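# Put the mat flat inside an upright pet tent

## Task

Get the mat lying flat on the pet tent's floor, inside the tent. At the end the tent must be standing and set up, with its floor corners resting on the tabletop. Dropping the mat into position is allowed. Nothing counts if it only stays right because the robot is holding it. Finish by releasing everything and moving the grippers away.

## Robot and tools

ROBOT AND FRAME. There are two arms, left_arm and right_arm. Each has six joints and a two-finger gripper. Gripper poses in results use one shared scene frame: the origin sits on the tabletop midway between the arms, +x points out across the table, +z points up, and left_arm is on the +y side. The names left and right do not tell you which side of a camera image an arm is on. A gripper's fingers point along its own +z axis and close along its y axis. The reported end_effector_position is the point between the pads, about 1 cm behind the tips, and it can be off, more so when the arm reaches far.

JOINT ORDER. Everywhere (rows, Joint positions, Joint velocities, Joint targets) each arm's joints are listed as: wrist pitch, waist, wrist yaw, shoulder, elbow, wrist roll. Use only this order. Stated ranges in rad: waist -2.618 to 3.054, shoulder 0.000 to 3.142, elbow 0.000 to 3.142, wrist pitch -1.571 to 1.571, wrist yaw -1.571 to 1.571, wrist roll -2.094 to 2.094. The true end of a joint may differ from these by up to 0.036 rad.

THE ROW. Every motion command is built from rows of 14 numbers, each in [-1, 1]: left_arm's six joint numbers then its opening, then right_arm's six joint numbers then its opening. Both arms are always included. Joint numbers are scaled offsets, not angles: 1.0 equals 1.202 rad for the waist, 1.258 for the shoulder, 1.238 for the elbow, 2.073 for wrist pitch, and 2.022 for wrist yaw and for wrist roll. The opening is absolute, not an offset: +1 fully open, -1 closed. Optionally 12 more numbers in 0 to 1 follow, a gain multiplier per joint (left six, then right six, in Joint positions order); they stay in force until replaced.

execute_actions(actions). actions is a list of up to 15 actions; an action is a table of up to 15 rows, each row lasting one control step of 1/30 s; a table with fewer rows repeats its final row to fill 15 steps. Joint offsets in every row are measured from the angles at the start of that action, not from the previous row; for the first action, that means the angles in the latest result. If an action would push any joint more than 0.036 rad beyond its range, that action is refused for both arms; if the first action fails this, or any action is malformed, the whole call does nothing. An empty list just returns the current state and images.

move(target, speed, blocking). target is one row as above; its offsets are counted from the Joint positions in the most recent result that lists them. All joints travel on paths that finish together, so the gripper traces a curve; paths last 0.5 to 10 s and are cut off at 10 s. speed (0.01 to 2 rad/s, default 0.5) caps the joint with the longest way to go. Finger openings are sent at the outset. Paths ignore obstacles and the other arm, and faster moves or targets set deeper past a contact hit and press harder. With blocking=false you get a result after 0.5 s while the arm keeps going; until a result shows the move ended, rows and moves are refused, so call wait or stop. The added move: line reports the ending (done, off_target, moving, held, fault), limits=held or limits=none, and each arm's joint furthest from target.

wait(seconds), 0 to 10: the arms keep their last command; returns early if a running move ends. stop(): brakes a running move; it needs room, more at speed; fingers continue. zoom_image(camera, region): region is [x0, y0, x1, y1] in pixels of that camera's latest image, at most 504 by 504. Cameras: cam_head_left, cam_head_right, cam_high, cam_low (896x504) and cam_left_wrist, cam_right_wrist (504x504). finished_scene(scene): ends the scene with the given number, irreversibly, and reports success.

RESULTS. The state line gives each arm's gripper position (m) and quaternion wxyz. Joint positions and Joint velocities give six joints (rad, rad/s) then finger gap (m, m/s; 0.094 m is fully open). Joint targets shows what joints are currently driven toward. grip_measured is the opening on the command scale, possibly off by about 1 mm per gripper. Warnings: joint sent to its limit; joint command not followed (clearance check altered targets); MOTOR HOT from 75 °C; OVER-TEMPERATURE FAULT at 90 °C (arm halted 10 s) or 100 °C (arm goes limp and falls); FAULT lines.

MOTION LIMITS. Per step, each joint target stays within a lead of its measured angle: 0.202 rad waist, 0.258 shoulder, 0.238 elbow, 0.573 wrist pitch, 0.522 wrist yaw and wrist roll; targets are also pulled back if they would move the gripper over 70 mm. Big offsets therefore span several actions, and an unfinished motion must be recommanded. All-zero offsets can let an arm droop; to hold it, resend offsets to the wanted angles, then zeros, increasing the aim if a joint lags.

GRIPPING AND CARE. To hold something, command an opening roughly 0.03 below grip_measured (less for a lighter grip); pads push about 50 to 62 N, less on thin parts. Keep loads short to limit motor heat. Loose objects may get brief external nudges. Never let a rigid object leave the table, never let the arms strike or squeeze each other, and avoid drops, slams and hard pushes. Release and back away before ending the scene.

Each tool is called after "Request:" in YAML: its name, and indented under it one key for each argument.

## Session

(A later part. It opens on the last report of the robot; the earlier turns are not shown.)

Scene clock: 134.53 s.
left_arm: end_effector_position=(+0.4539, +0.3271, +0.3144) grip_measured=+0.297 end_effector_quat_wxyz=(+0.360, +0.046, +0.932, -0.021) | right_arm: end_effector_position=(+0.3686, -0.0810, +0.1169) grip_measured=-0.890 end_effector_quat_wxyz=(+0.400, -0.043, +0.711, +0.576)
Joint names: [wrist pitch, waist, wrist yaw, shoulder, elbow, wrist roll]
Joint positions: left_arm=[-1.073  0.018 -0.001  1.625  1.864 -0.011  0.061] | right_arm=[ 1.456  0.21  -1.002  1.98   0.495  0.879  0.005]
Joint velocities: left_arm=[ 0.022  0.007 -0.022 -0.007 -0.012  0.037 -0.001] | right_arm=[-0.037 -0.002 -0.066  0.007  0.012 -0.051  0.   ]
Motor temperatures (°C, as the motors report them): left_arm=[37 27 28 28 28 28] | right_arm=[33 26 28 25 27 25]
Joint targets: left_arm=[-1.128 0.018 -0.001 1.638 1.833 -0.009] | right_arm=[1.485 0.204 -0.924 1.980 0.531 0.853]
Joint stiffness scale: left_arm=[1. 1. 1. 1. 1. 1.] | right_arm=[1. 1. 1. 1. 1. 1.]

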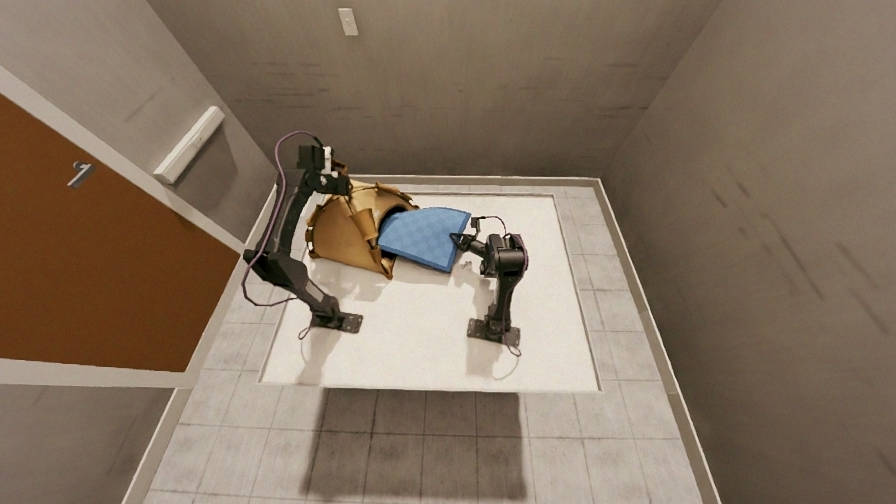

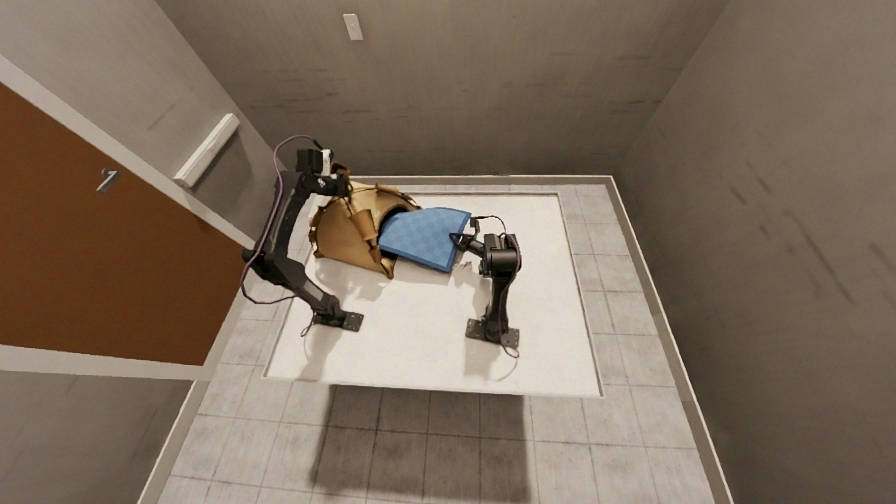

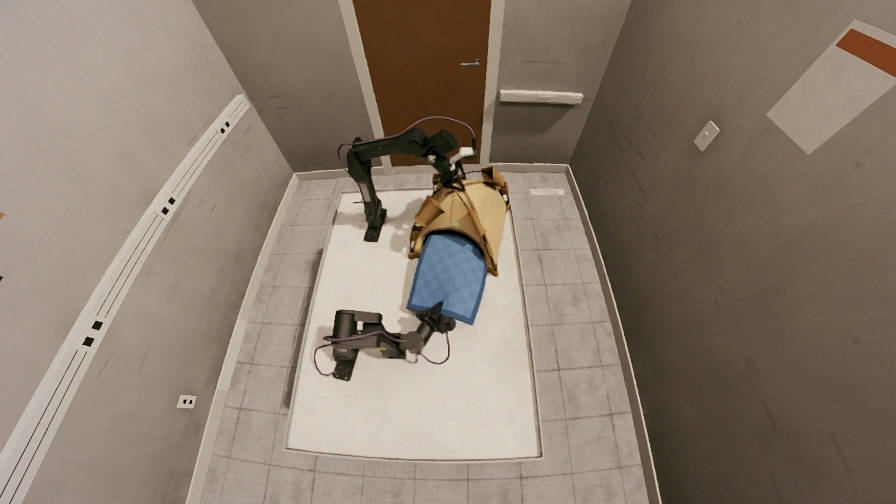

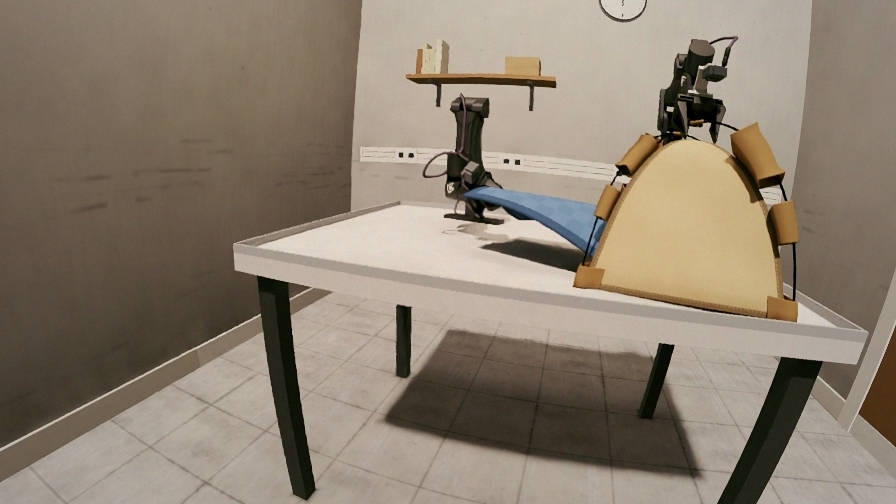

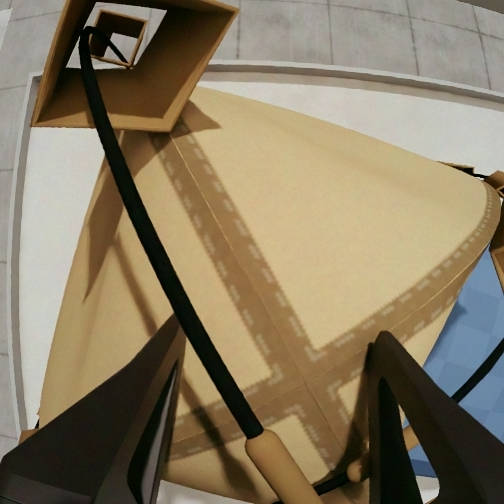

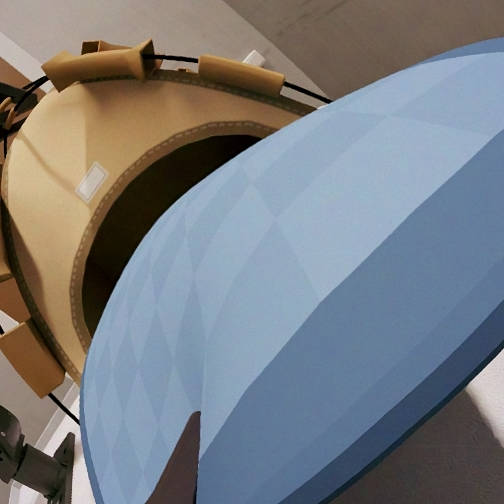

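Request:
execute_actions:
  actions:
    - [[-0.027,0,0,0.01,-0.025,0,0.3,0.01,0.045,0.06,0.008,0.045,-0.012,-0.97]]
    - [[-0.027,0,0,0.01,-0.025,0,0.3,0.01,0.05,0.06,0.01,0.045,-0.012,-0.97]]
    - [[-0.027,0,0,0.01,-0.025,0,0.3,0.01,0.05,0.06,0.01,0.045,-0.012,-0.97]]

Scene clock: 136.73 s.
left_arm: end_effector_position=(+0.4539, +0.3271, +0.3144) grip_measured=+0.297 end_effector_quat_wxyz=(+0.360, +0.045, +0.932, -0.022) | right_arm: end_effector_position=(+0.3727, -0.0233, +0.1236) grip_measured=-0.890 end_effector_quat_wxyz=(+0.405, -0.063, +0.703, +0.581)
Joint names: [wrist pitch, waist, wrist yaw, shoulder, elbow, wrist roll]
Joint positions: left_arm=[-1.073  0.018 -0.001  1.625  1.864 -0.014  0.061] | right_arm=[ 1.45   0.4   -0.84   2.003  0.558  0.877  0.005]
Joint velocities: left_arm=[ 0.022  0.002  0.007  0.007  0.007 -0.007  0.   ] | right_arm=[ 0.051  0.007  0.051  0.012  0.007 -0.022 -0.001]
Motor temperatures (°C, as the motors report them): left_arm=[37 27 28 28 28 28] | right_arm=[33 26 28 26 27 25]
Joint targets: left_arm=[-1.129 0.018 -0.001 1.638 1.833 -0.013] | right_arm=[1.472 0.396 -0.779 2.007 0.593 0.853]
Joint stiffness scale: left_arm=[1. 1. 1. 1. 1. 1.] | right_arm=[1. 1. 1. 1. 1. 1.]

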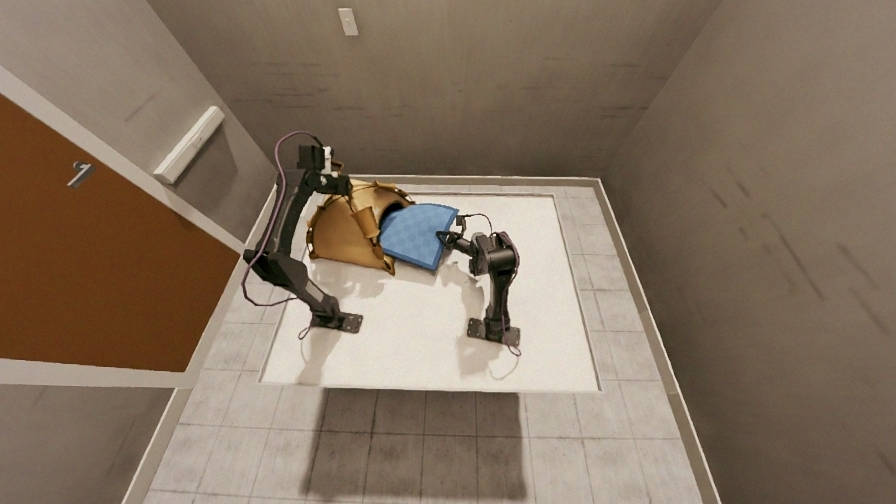

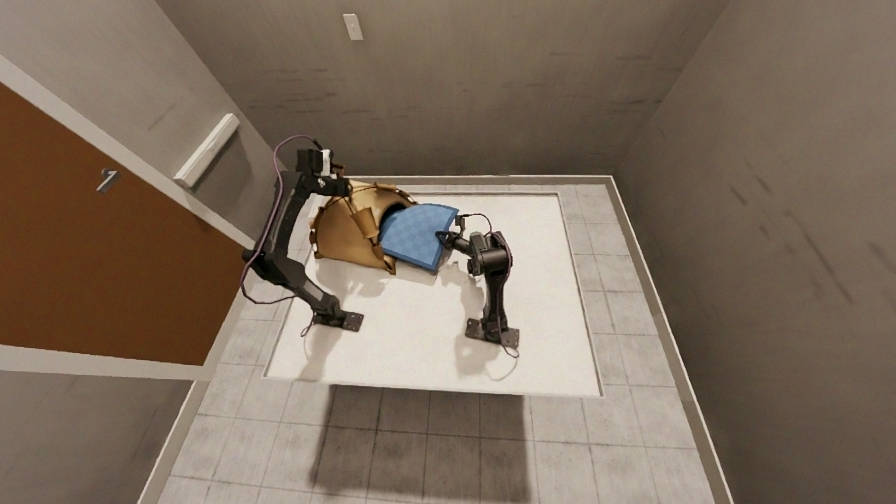

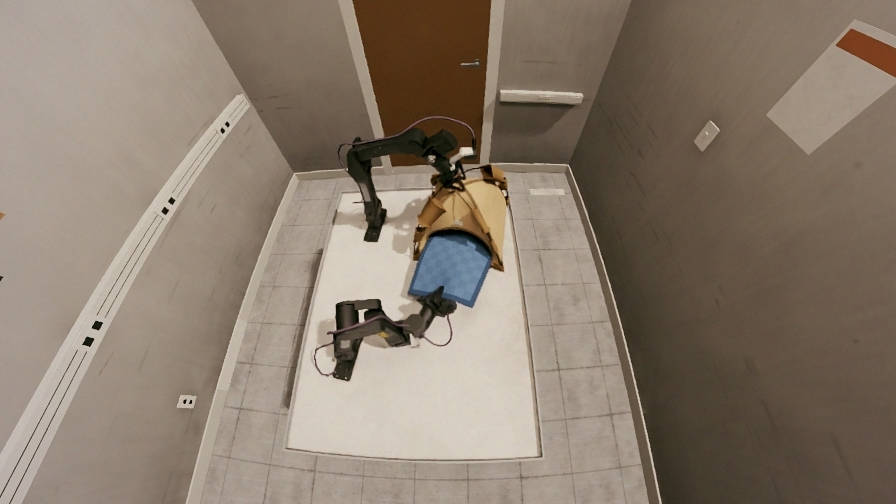

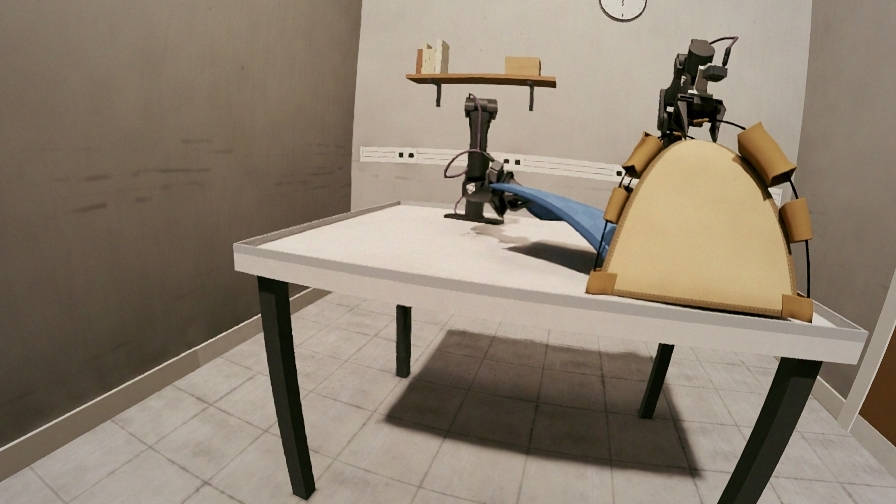

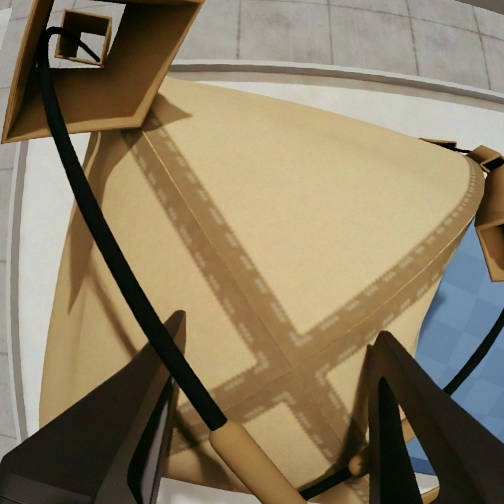

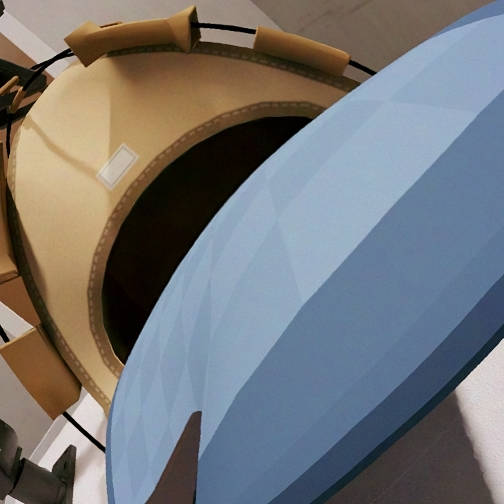

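Request:
execute_actions:
  actions:
    - [[-0.027,0,0,0.01,-0.025,0,0.3,-0.003,0.02,0.015,0.035,0.08,-0.01,-0.97]]
    - [[-0.027,0,0,0.01,-0.025,0,0.3,-0.003,0.02,0.015,0.035,0.08,-0.01,-0.97]]
    - [[-0.027,0,0,0.01,-0.025,0,0.3,-0.003,0.02,0.015,0.035,0.08,-0.01,-0.97]]
    - [[-0.027,0,0,0.01,-0.025,0,0.3,-0.003,0.02,0.015,0.035,0.08,-0.01,-0.97]]

Scene clock: 139.43 s.
left_arm: end_effector_position=(+0.4540, +0.3281, +0.3144) grip_measured=+0.297 end_effector_quat_wxyz=(+0.360, +0.043, +0.932, -0.020) | right_arm: end_effector_position=(+0.4093, +0.0242, +0.1192) grip_measured=-0.890 end_effector_quat_wxyz=(+0.389, -0.105, +0.690, +0.601)
Joint names: [wrist pitch, waist, wrist yaw, shoulder, elbow, wrist roll]
Joint positions: left_arm=[-1.073  0.018 -0.007  1.625  1.864 -0.017  0.061] | right_arm=[ 1.388  0.48  -0.854  2.167  0.819  0.877  0.005]
Joint velocities: left_arm=[-0.037  0.017 -0.037 -0.002 -0.022 -0.007 -0.   ] | right_arm=[-0.037 -0.002  0.066  0.012  0.002  0.022 -0.001]
Motor temperatures (°C, as the motors report them): left_arm=[37 27 28 28 28 28] | right_arm=[33 26 28 26 27 25]
Joint targets: left_arm=[-1.129 0.018 -0.004 1.638 1.833 -0.015] | right_arm=[1.392 0.486 -0.822 2.170 0.853 0.857]
Joint stiffness scale: left_arm=[1. 1. 1. 1. 1. 1.] | right_arm=[1. 1. 1. 1. 1. 1.]

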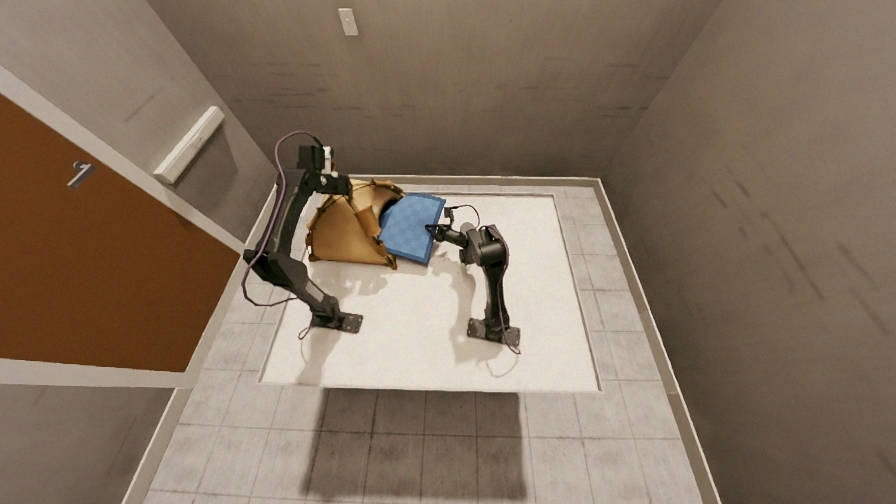

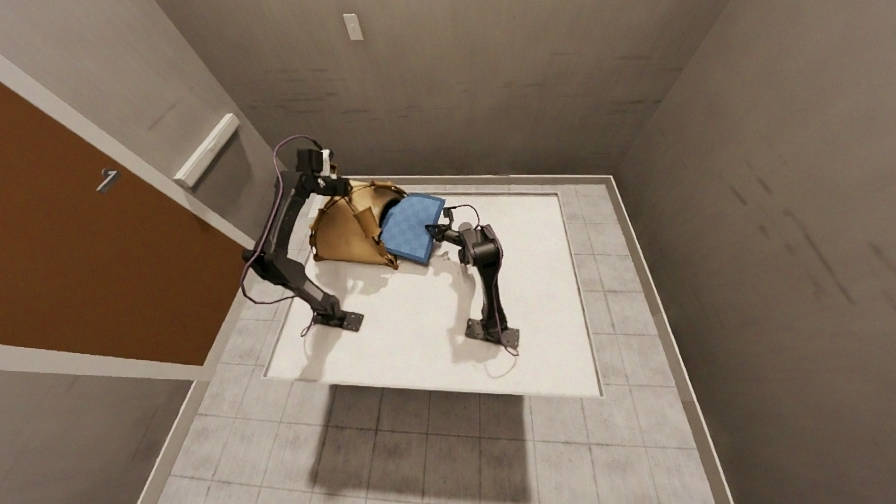

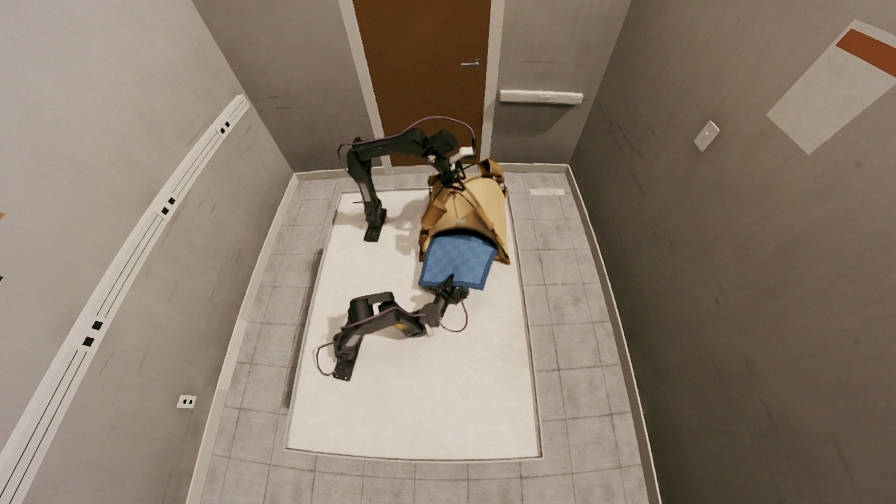

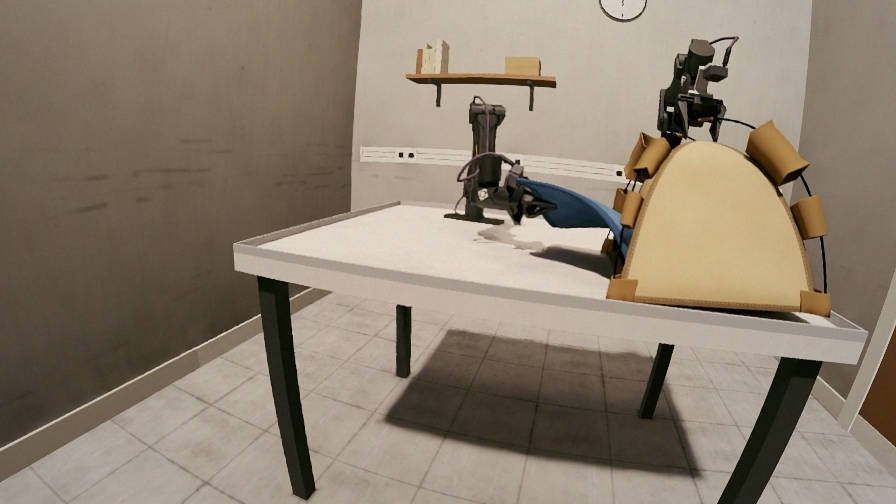

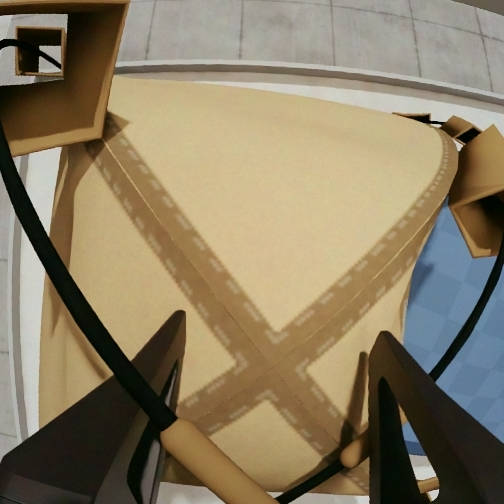

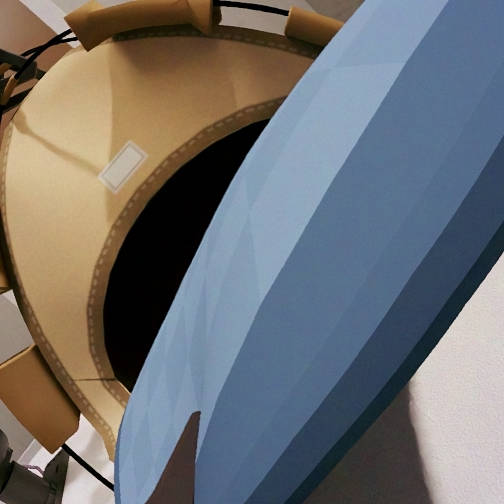

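Request:
execute_actions:
  actions:
    - [[-0.027,0,0,0.01,-0.025,0,0.3,-0.018,0.022,0,0.04,0.088,0.03,-0.97]]
    - [[-0.027,0,0,0.01,-0.025,0,0.3,-0.018,0.022,0,0.04,0.088,0.03,-0.97]]
    - [[-0.027,0,0,0.01,-0.025,0,0.3,-0.018,0.022,0,0.04,0.088,0.03,-0.97]]
    - [[-0.027,0,0,0.01,-0.025,0,0.3,-0.018,0.022,0,0.04,0.088,0.03,-0.97]]

Scene clock: 142.20 s.
left_arm: end_effector_position=(+0.4544, +0.3331, +0.3144) grip_measured=+0.297 end_effector_quat_wxyz=(+0.360, +0.024, +0.933, -0.012) | right_arm: end_effector_position=(+0.4393, +0.0788, +0.0956) grip_measured=-0.890 end_effector_quat_wxyz=(+0.264, -0.058, +0.701, +0.660)
Joint names: [wrist pitch, waist, wrist yaw, shoulder, elbow, wrist roll]
Joint positions: left_arm=[-1.073  0.018 -0.035  1.625  1.864 -0.046  0.061] | right_arm=[ 1.253  0.553 -0.908  2.36   1.123  1.121  0.005]
Joint velocities: left_arm=[ 0.007  0.007 -0.066  0.002 -0.022 -0.007 -0.   ] | right_arm=[-0.037  0.012  0.022  0.007 -0.012  0.051  0.   ]
Motor temperatures (°C, as the motors report them): left_arm=[37 27 28 28 28 28] | right_arm=[33 26 28 26 28 25]
Joint targets: left_arm=[-1.129 0.018 -0.029 1.638 1.833 -0.039] | right_arm=[1.264 0.560 -0.896 2.356 1.156 1.117]
Joint stiffness scale: left_arm=[1. 1. 1. 1. 1. 1.] | right_arm=[1. 1. 1. 1. 1. 1.]

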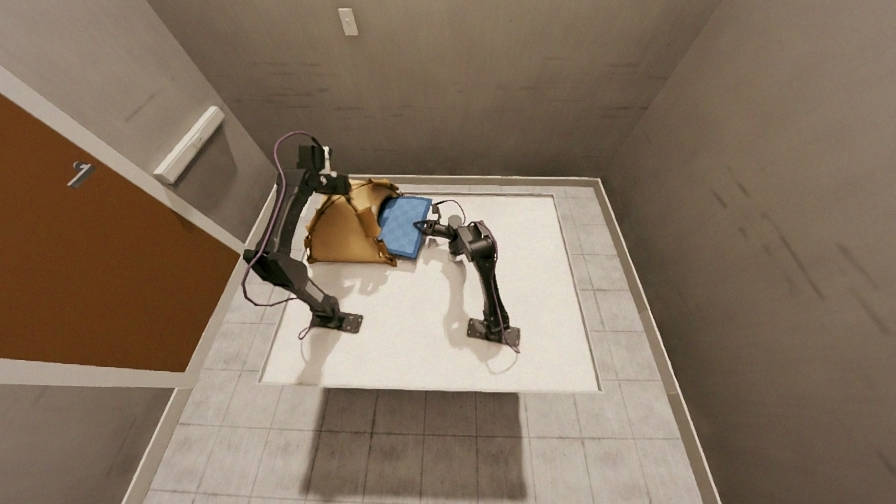

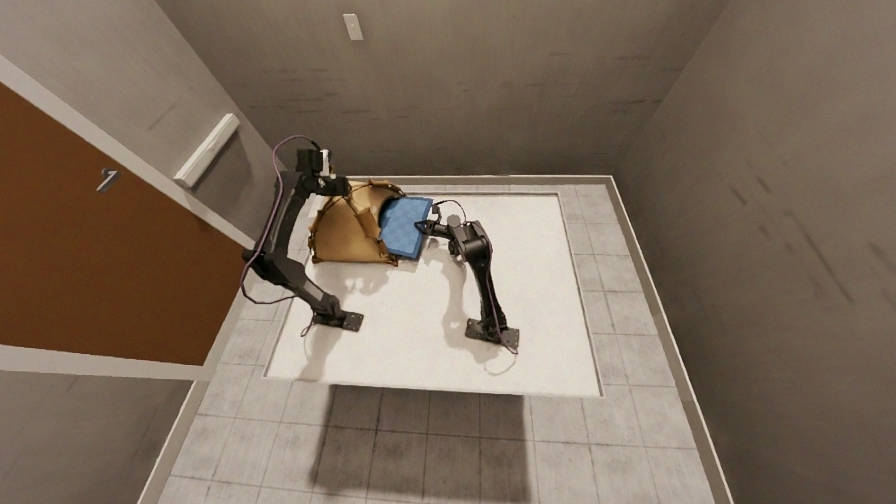

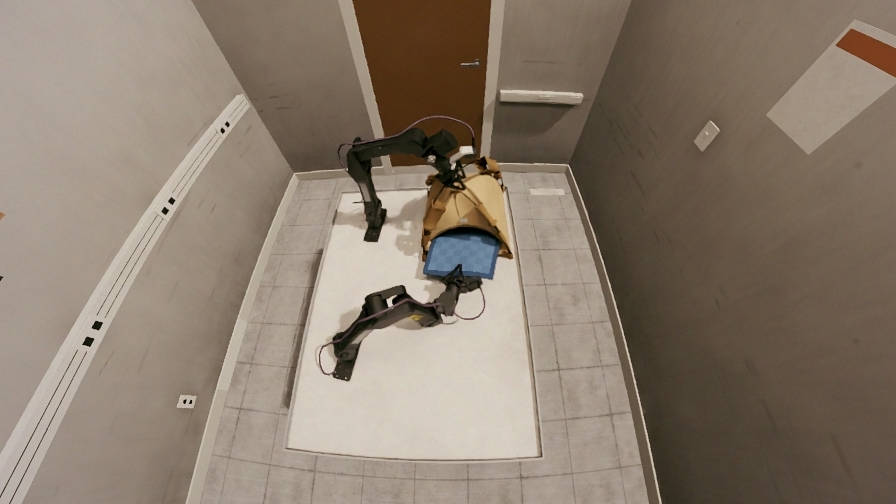

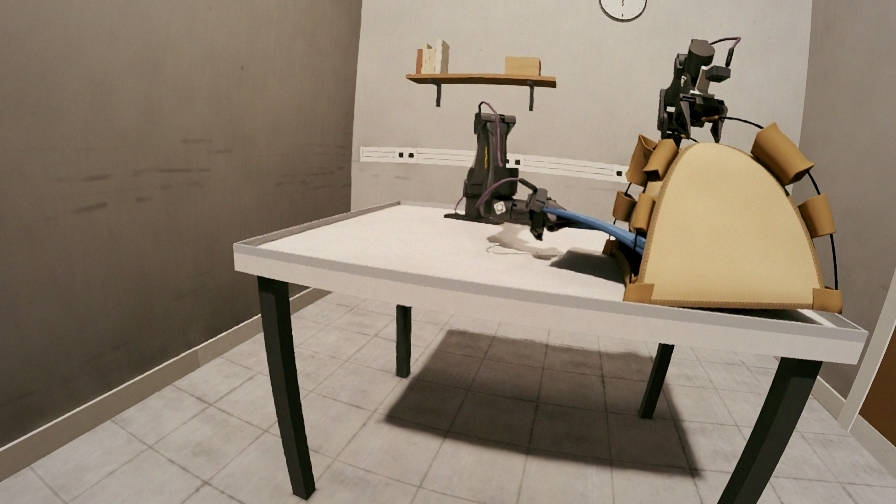

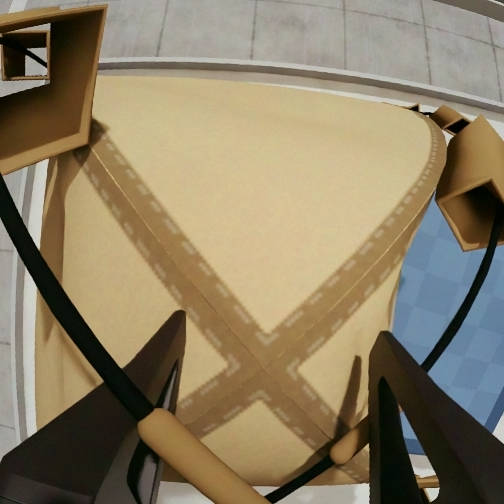

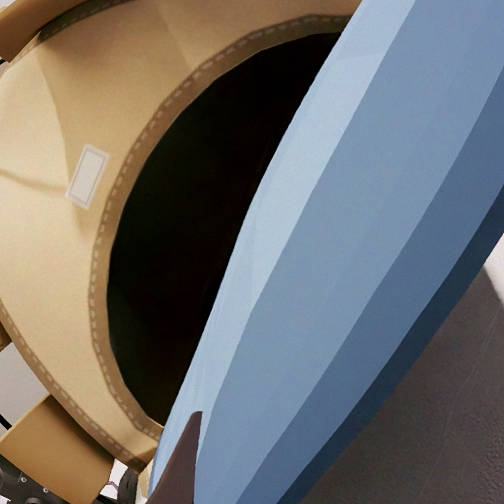

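Request:
execute_actions:
  actions:
    - [[-0.027,0,0.005,0.01,-0.025,0.005,0.3,-0.017,0.024,0.006,0.031,0.09,0.02,-0.97]]
    - [[-0.027,0,0.005,0.01,-0.025,0.005,0.3,-0.017,0.024,0.006,0.031,0.09,0.02,-0.97]]
    - [[-0.027,0,0.005,0.01,-0.025,0.005,0.3,-0.017,0.024,0.006,0.031,0.09,0.02,-0.97]]
    - [[-0.027,0,0.005,0.01,-0.025,0.005,0.3,-0.017,0.024,0.006,0.031,0.09,0.02,-0.97]]

Request:
zoom_image:
  camera: "cam_high"
  region: [380,150,560,310]

Scene clock: 145.00 s.
left_arm: end_effector_position=(+0.4542, +0.3331, +0.3142) grip_measured=+0.297 end_effector_quat_wxyz=(+0.360, +0.024, +0.933, -0.012) | right_arm: end_effector_position=(+0.4635, +0.1383, +0.0812) grip_measured=-0.890 end_effector_quat_wxyz=(+0.172, -0.019, +0.708, +0.684)
Joint names: [wrist pitch, waist, wrist yaw, shoulder, elbow, wrist roll]
Joint positions: left_arm=[-1.074  0.018 -0.035  1.625  1.864 -0.046  0.061] | right_arm=[ 1.086  0.635 -0.904  2.522  1.43   1.293  0.005]
Joint velocities: left_arm=[ 0.037 -0.017 -0.007  0.007 -0.027 -0.007 -0.001] | right_arm=[-0.022 -0.002 -0.037 -0.002 -0.002  0.022  0.   ]
Motor temperatures (°C, as the motors report them): left_arm=[37 27 28 28 28 28] | right_arm=[33 26 28 26 28 25]
Joint targets: left_arm=[-1.130 0.018 -0.025 1.638 1.833 -0.036] | right_arm=[1.096 0.644 -0.893 2.519 1.466 1.291]
Joint stiffness scale: left_arm=[1. 1. 1. 1. 1. 1.] | right_arm=[1. 1. 1. 1. 1. 1.]

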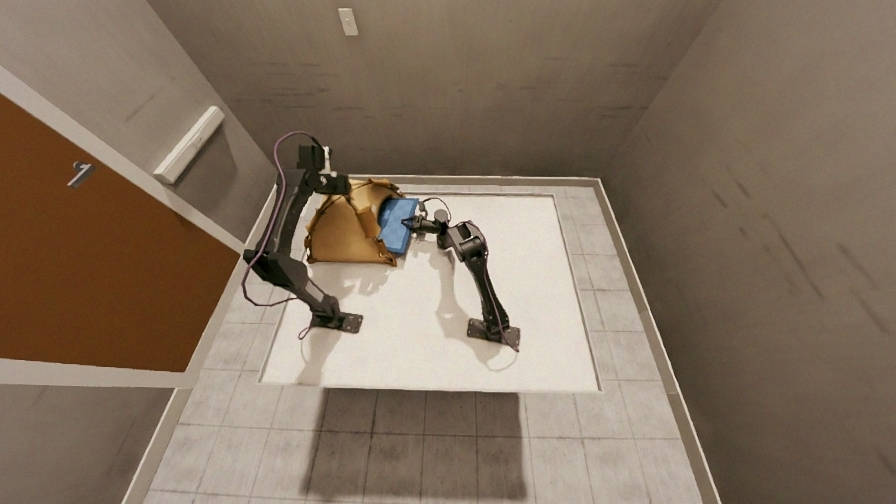

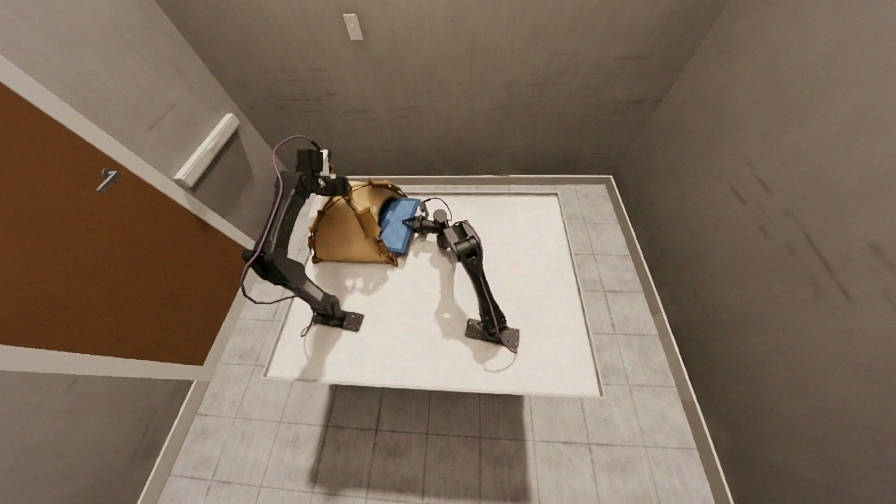

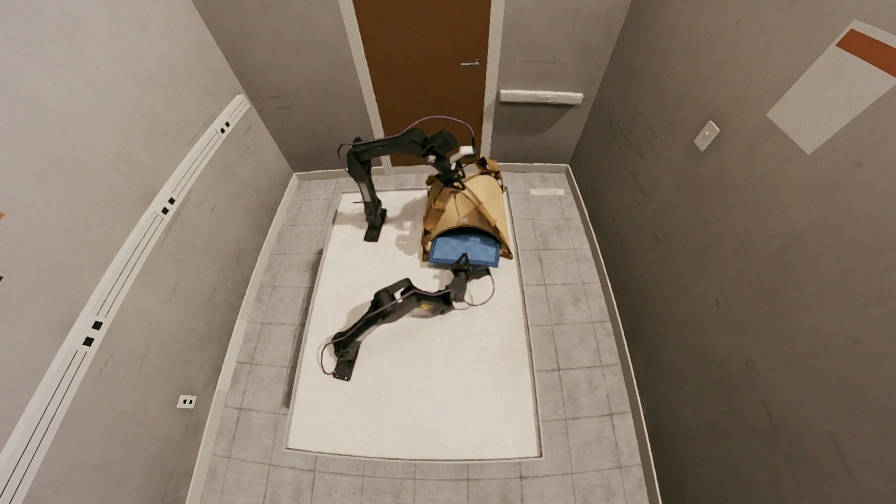

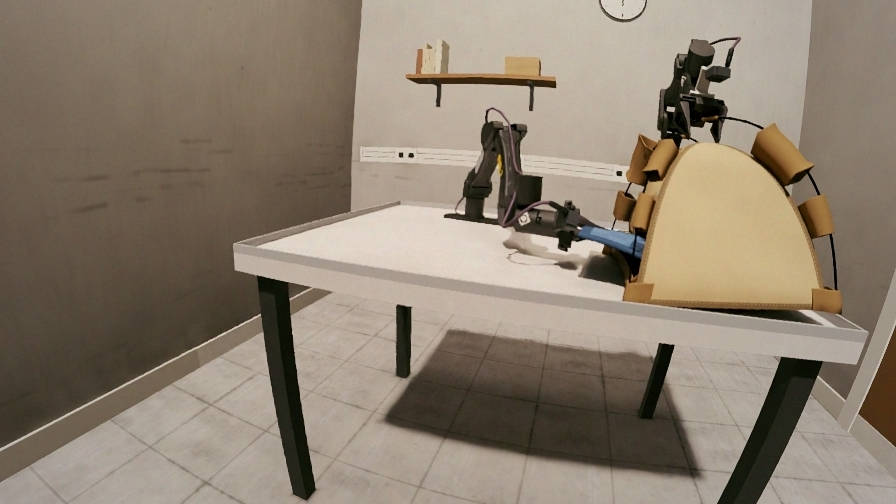

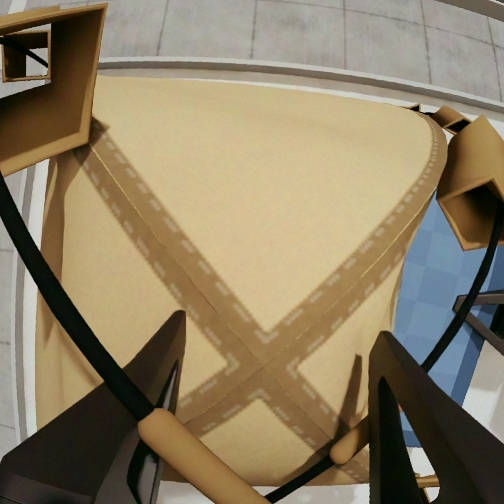

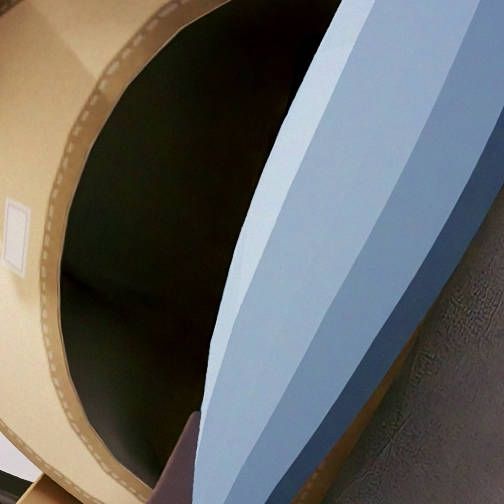

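Region (380, 150, 560, 310) of cam_high's 896x504 image, scaled by 2.800, with more detail than that image has.

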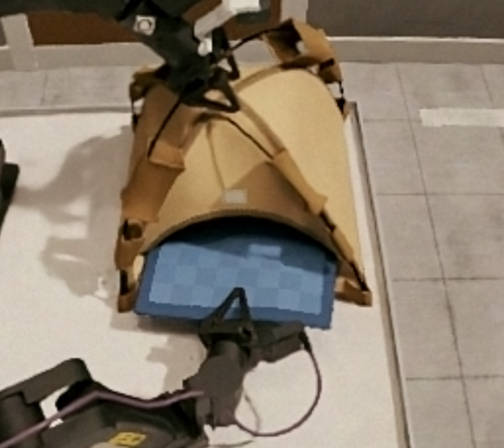

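Request:
execute_actions:
  actions:
    - [[-0.027,0,0.005,0.01,-0.025,0.005,0.3,-0.016,0.033,0.016,0.025,0.09,0.014,-0.97]]
    - [[-0.027,0,0.005,0.01,-0.025,0.005,0.3,-0.016,0.033,0.016,0.025,0.09,0.014,-0.97]]
    - [[-0.027,0,0.005,0.01,-0.025,0.005,0.3,-0.016,0.033,0.016,0.025,0.09,0.014,-0.97]]
    - [[-0.027,0,0.005,0.01,-0.025,0.005,0.3,-0.016,0.033,0.016,0.025,0.092,0.014,-0.97]]
    - [[-0.027,0,0.005,0.01,-0.025,0.005,0.3,-0.016,0.033,0.016,0.025,0.094,0.014,-0.97]]

Request:
zoom_image:
  camera: "cam_high"
  region: [380,150,560,310]

Scene clock: 148.23 s.
left_arm: end_effector_position=(+0.4533, +0.3332, +0.3134) grip_measured=+0.297 end_effector_quat_wxyz=(+0.357, +0.024, +0.934, -0.012) | right_arm: end_effector_position=(+0.4751, +0.2338, +0.0863) grip_measured=-0.890 end_effector_quat_wxyz=(+0.122, +0.020, +0.703, +0.700)
Joint names: [wrist pitch, waist, wrist yaw, shoulder, elbow, wrist roll]
Joint positions: left_arm=[-1.079  0.018 -0.035  1.625  1.864 -0.046  0.061] | right_arm=[ 0.885  0.784 -0.774  2.695  1.823  1.437  0.005]
Joint velocities: left_arm=[ 0.095  0.017 -0.007 -0.007 -0.007 -0.037  0.001] | right_arm=[-0.037  0.007 -0.051  0.012  0.002 -0.007  0.   ]
Motor temperatures (°C, as the motors report them): left_arm=[37 27 28 28 28 28] | right_arm=[33 26 27 27 28 25]
Joint targets: left_arm=[-1.135 0.018 -0.025 1.638 1.833 -0.036] | right_arm=[0.886 0.803 -0.767 2.692 1.857 1.438]
Joint stiffness scale: left_arm=[1. 1. 1. 1. 1. 1.] | right_arm=[1. 1. 1. 1. 1. 1.]

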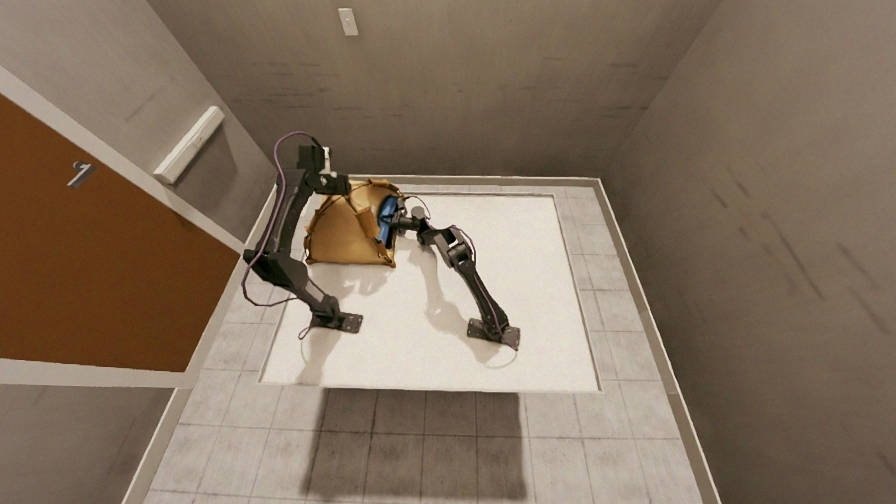

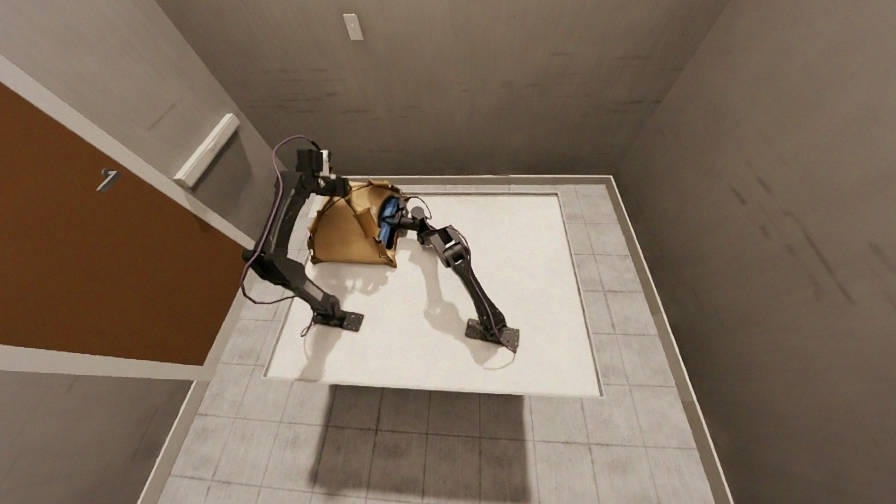

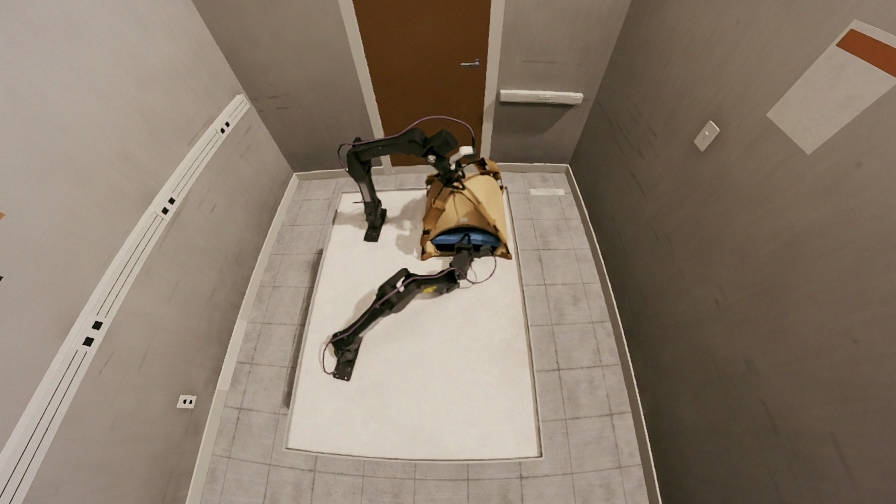

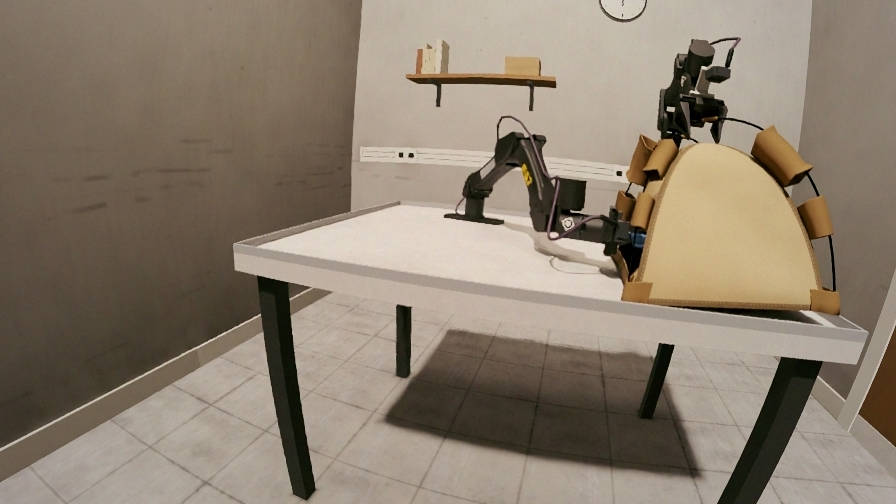

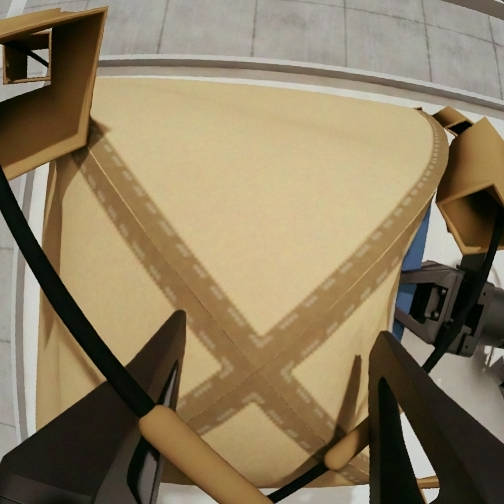

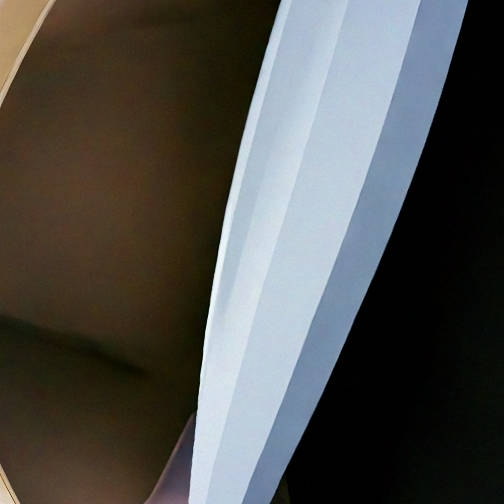

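Region (380, 150, 560, 310) of cam_high's 896x504 image, scaled by 2.800, with more detail than that image has.

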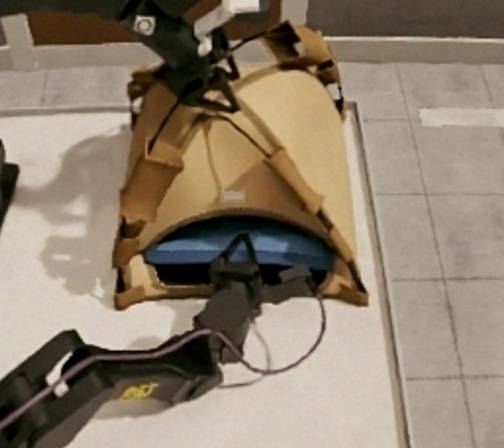

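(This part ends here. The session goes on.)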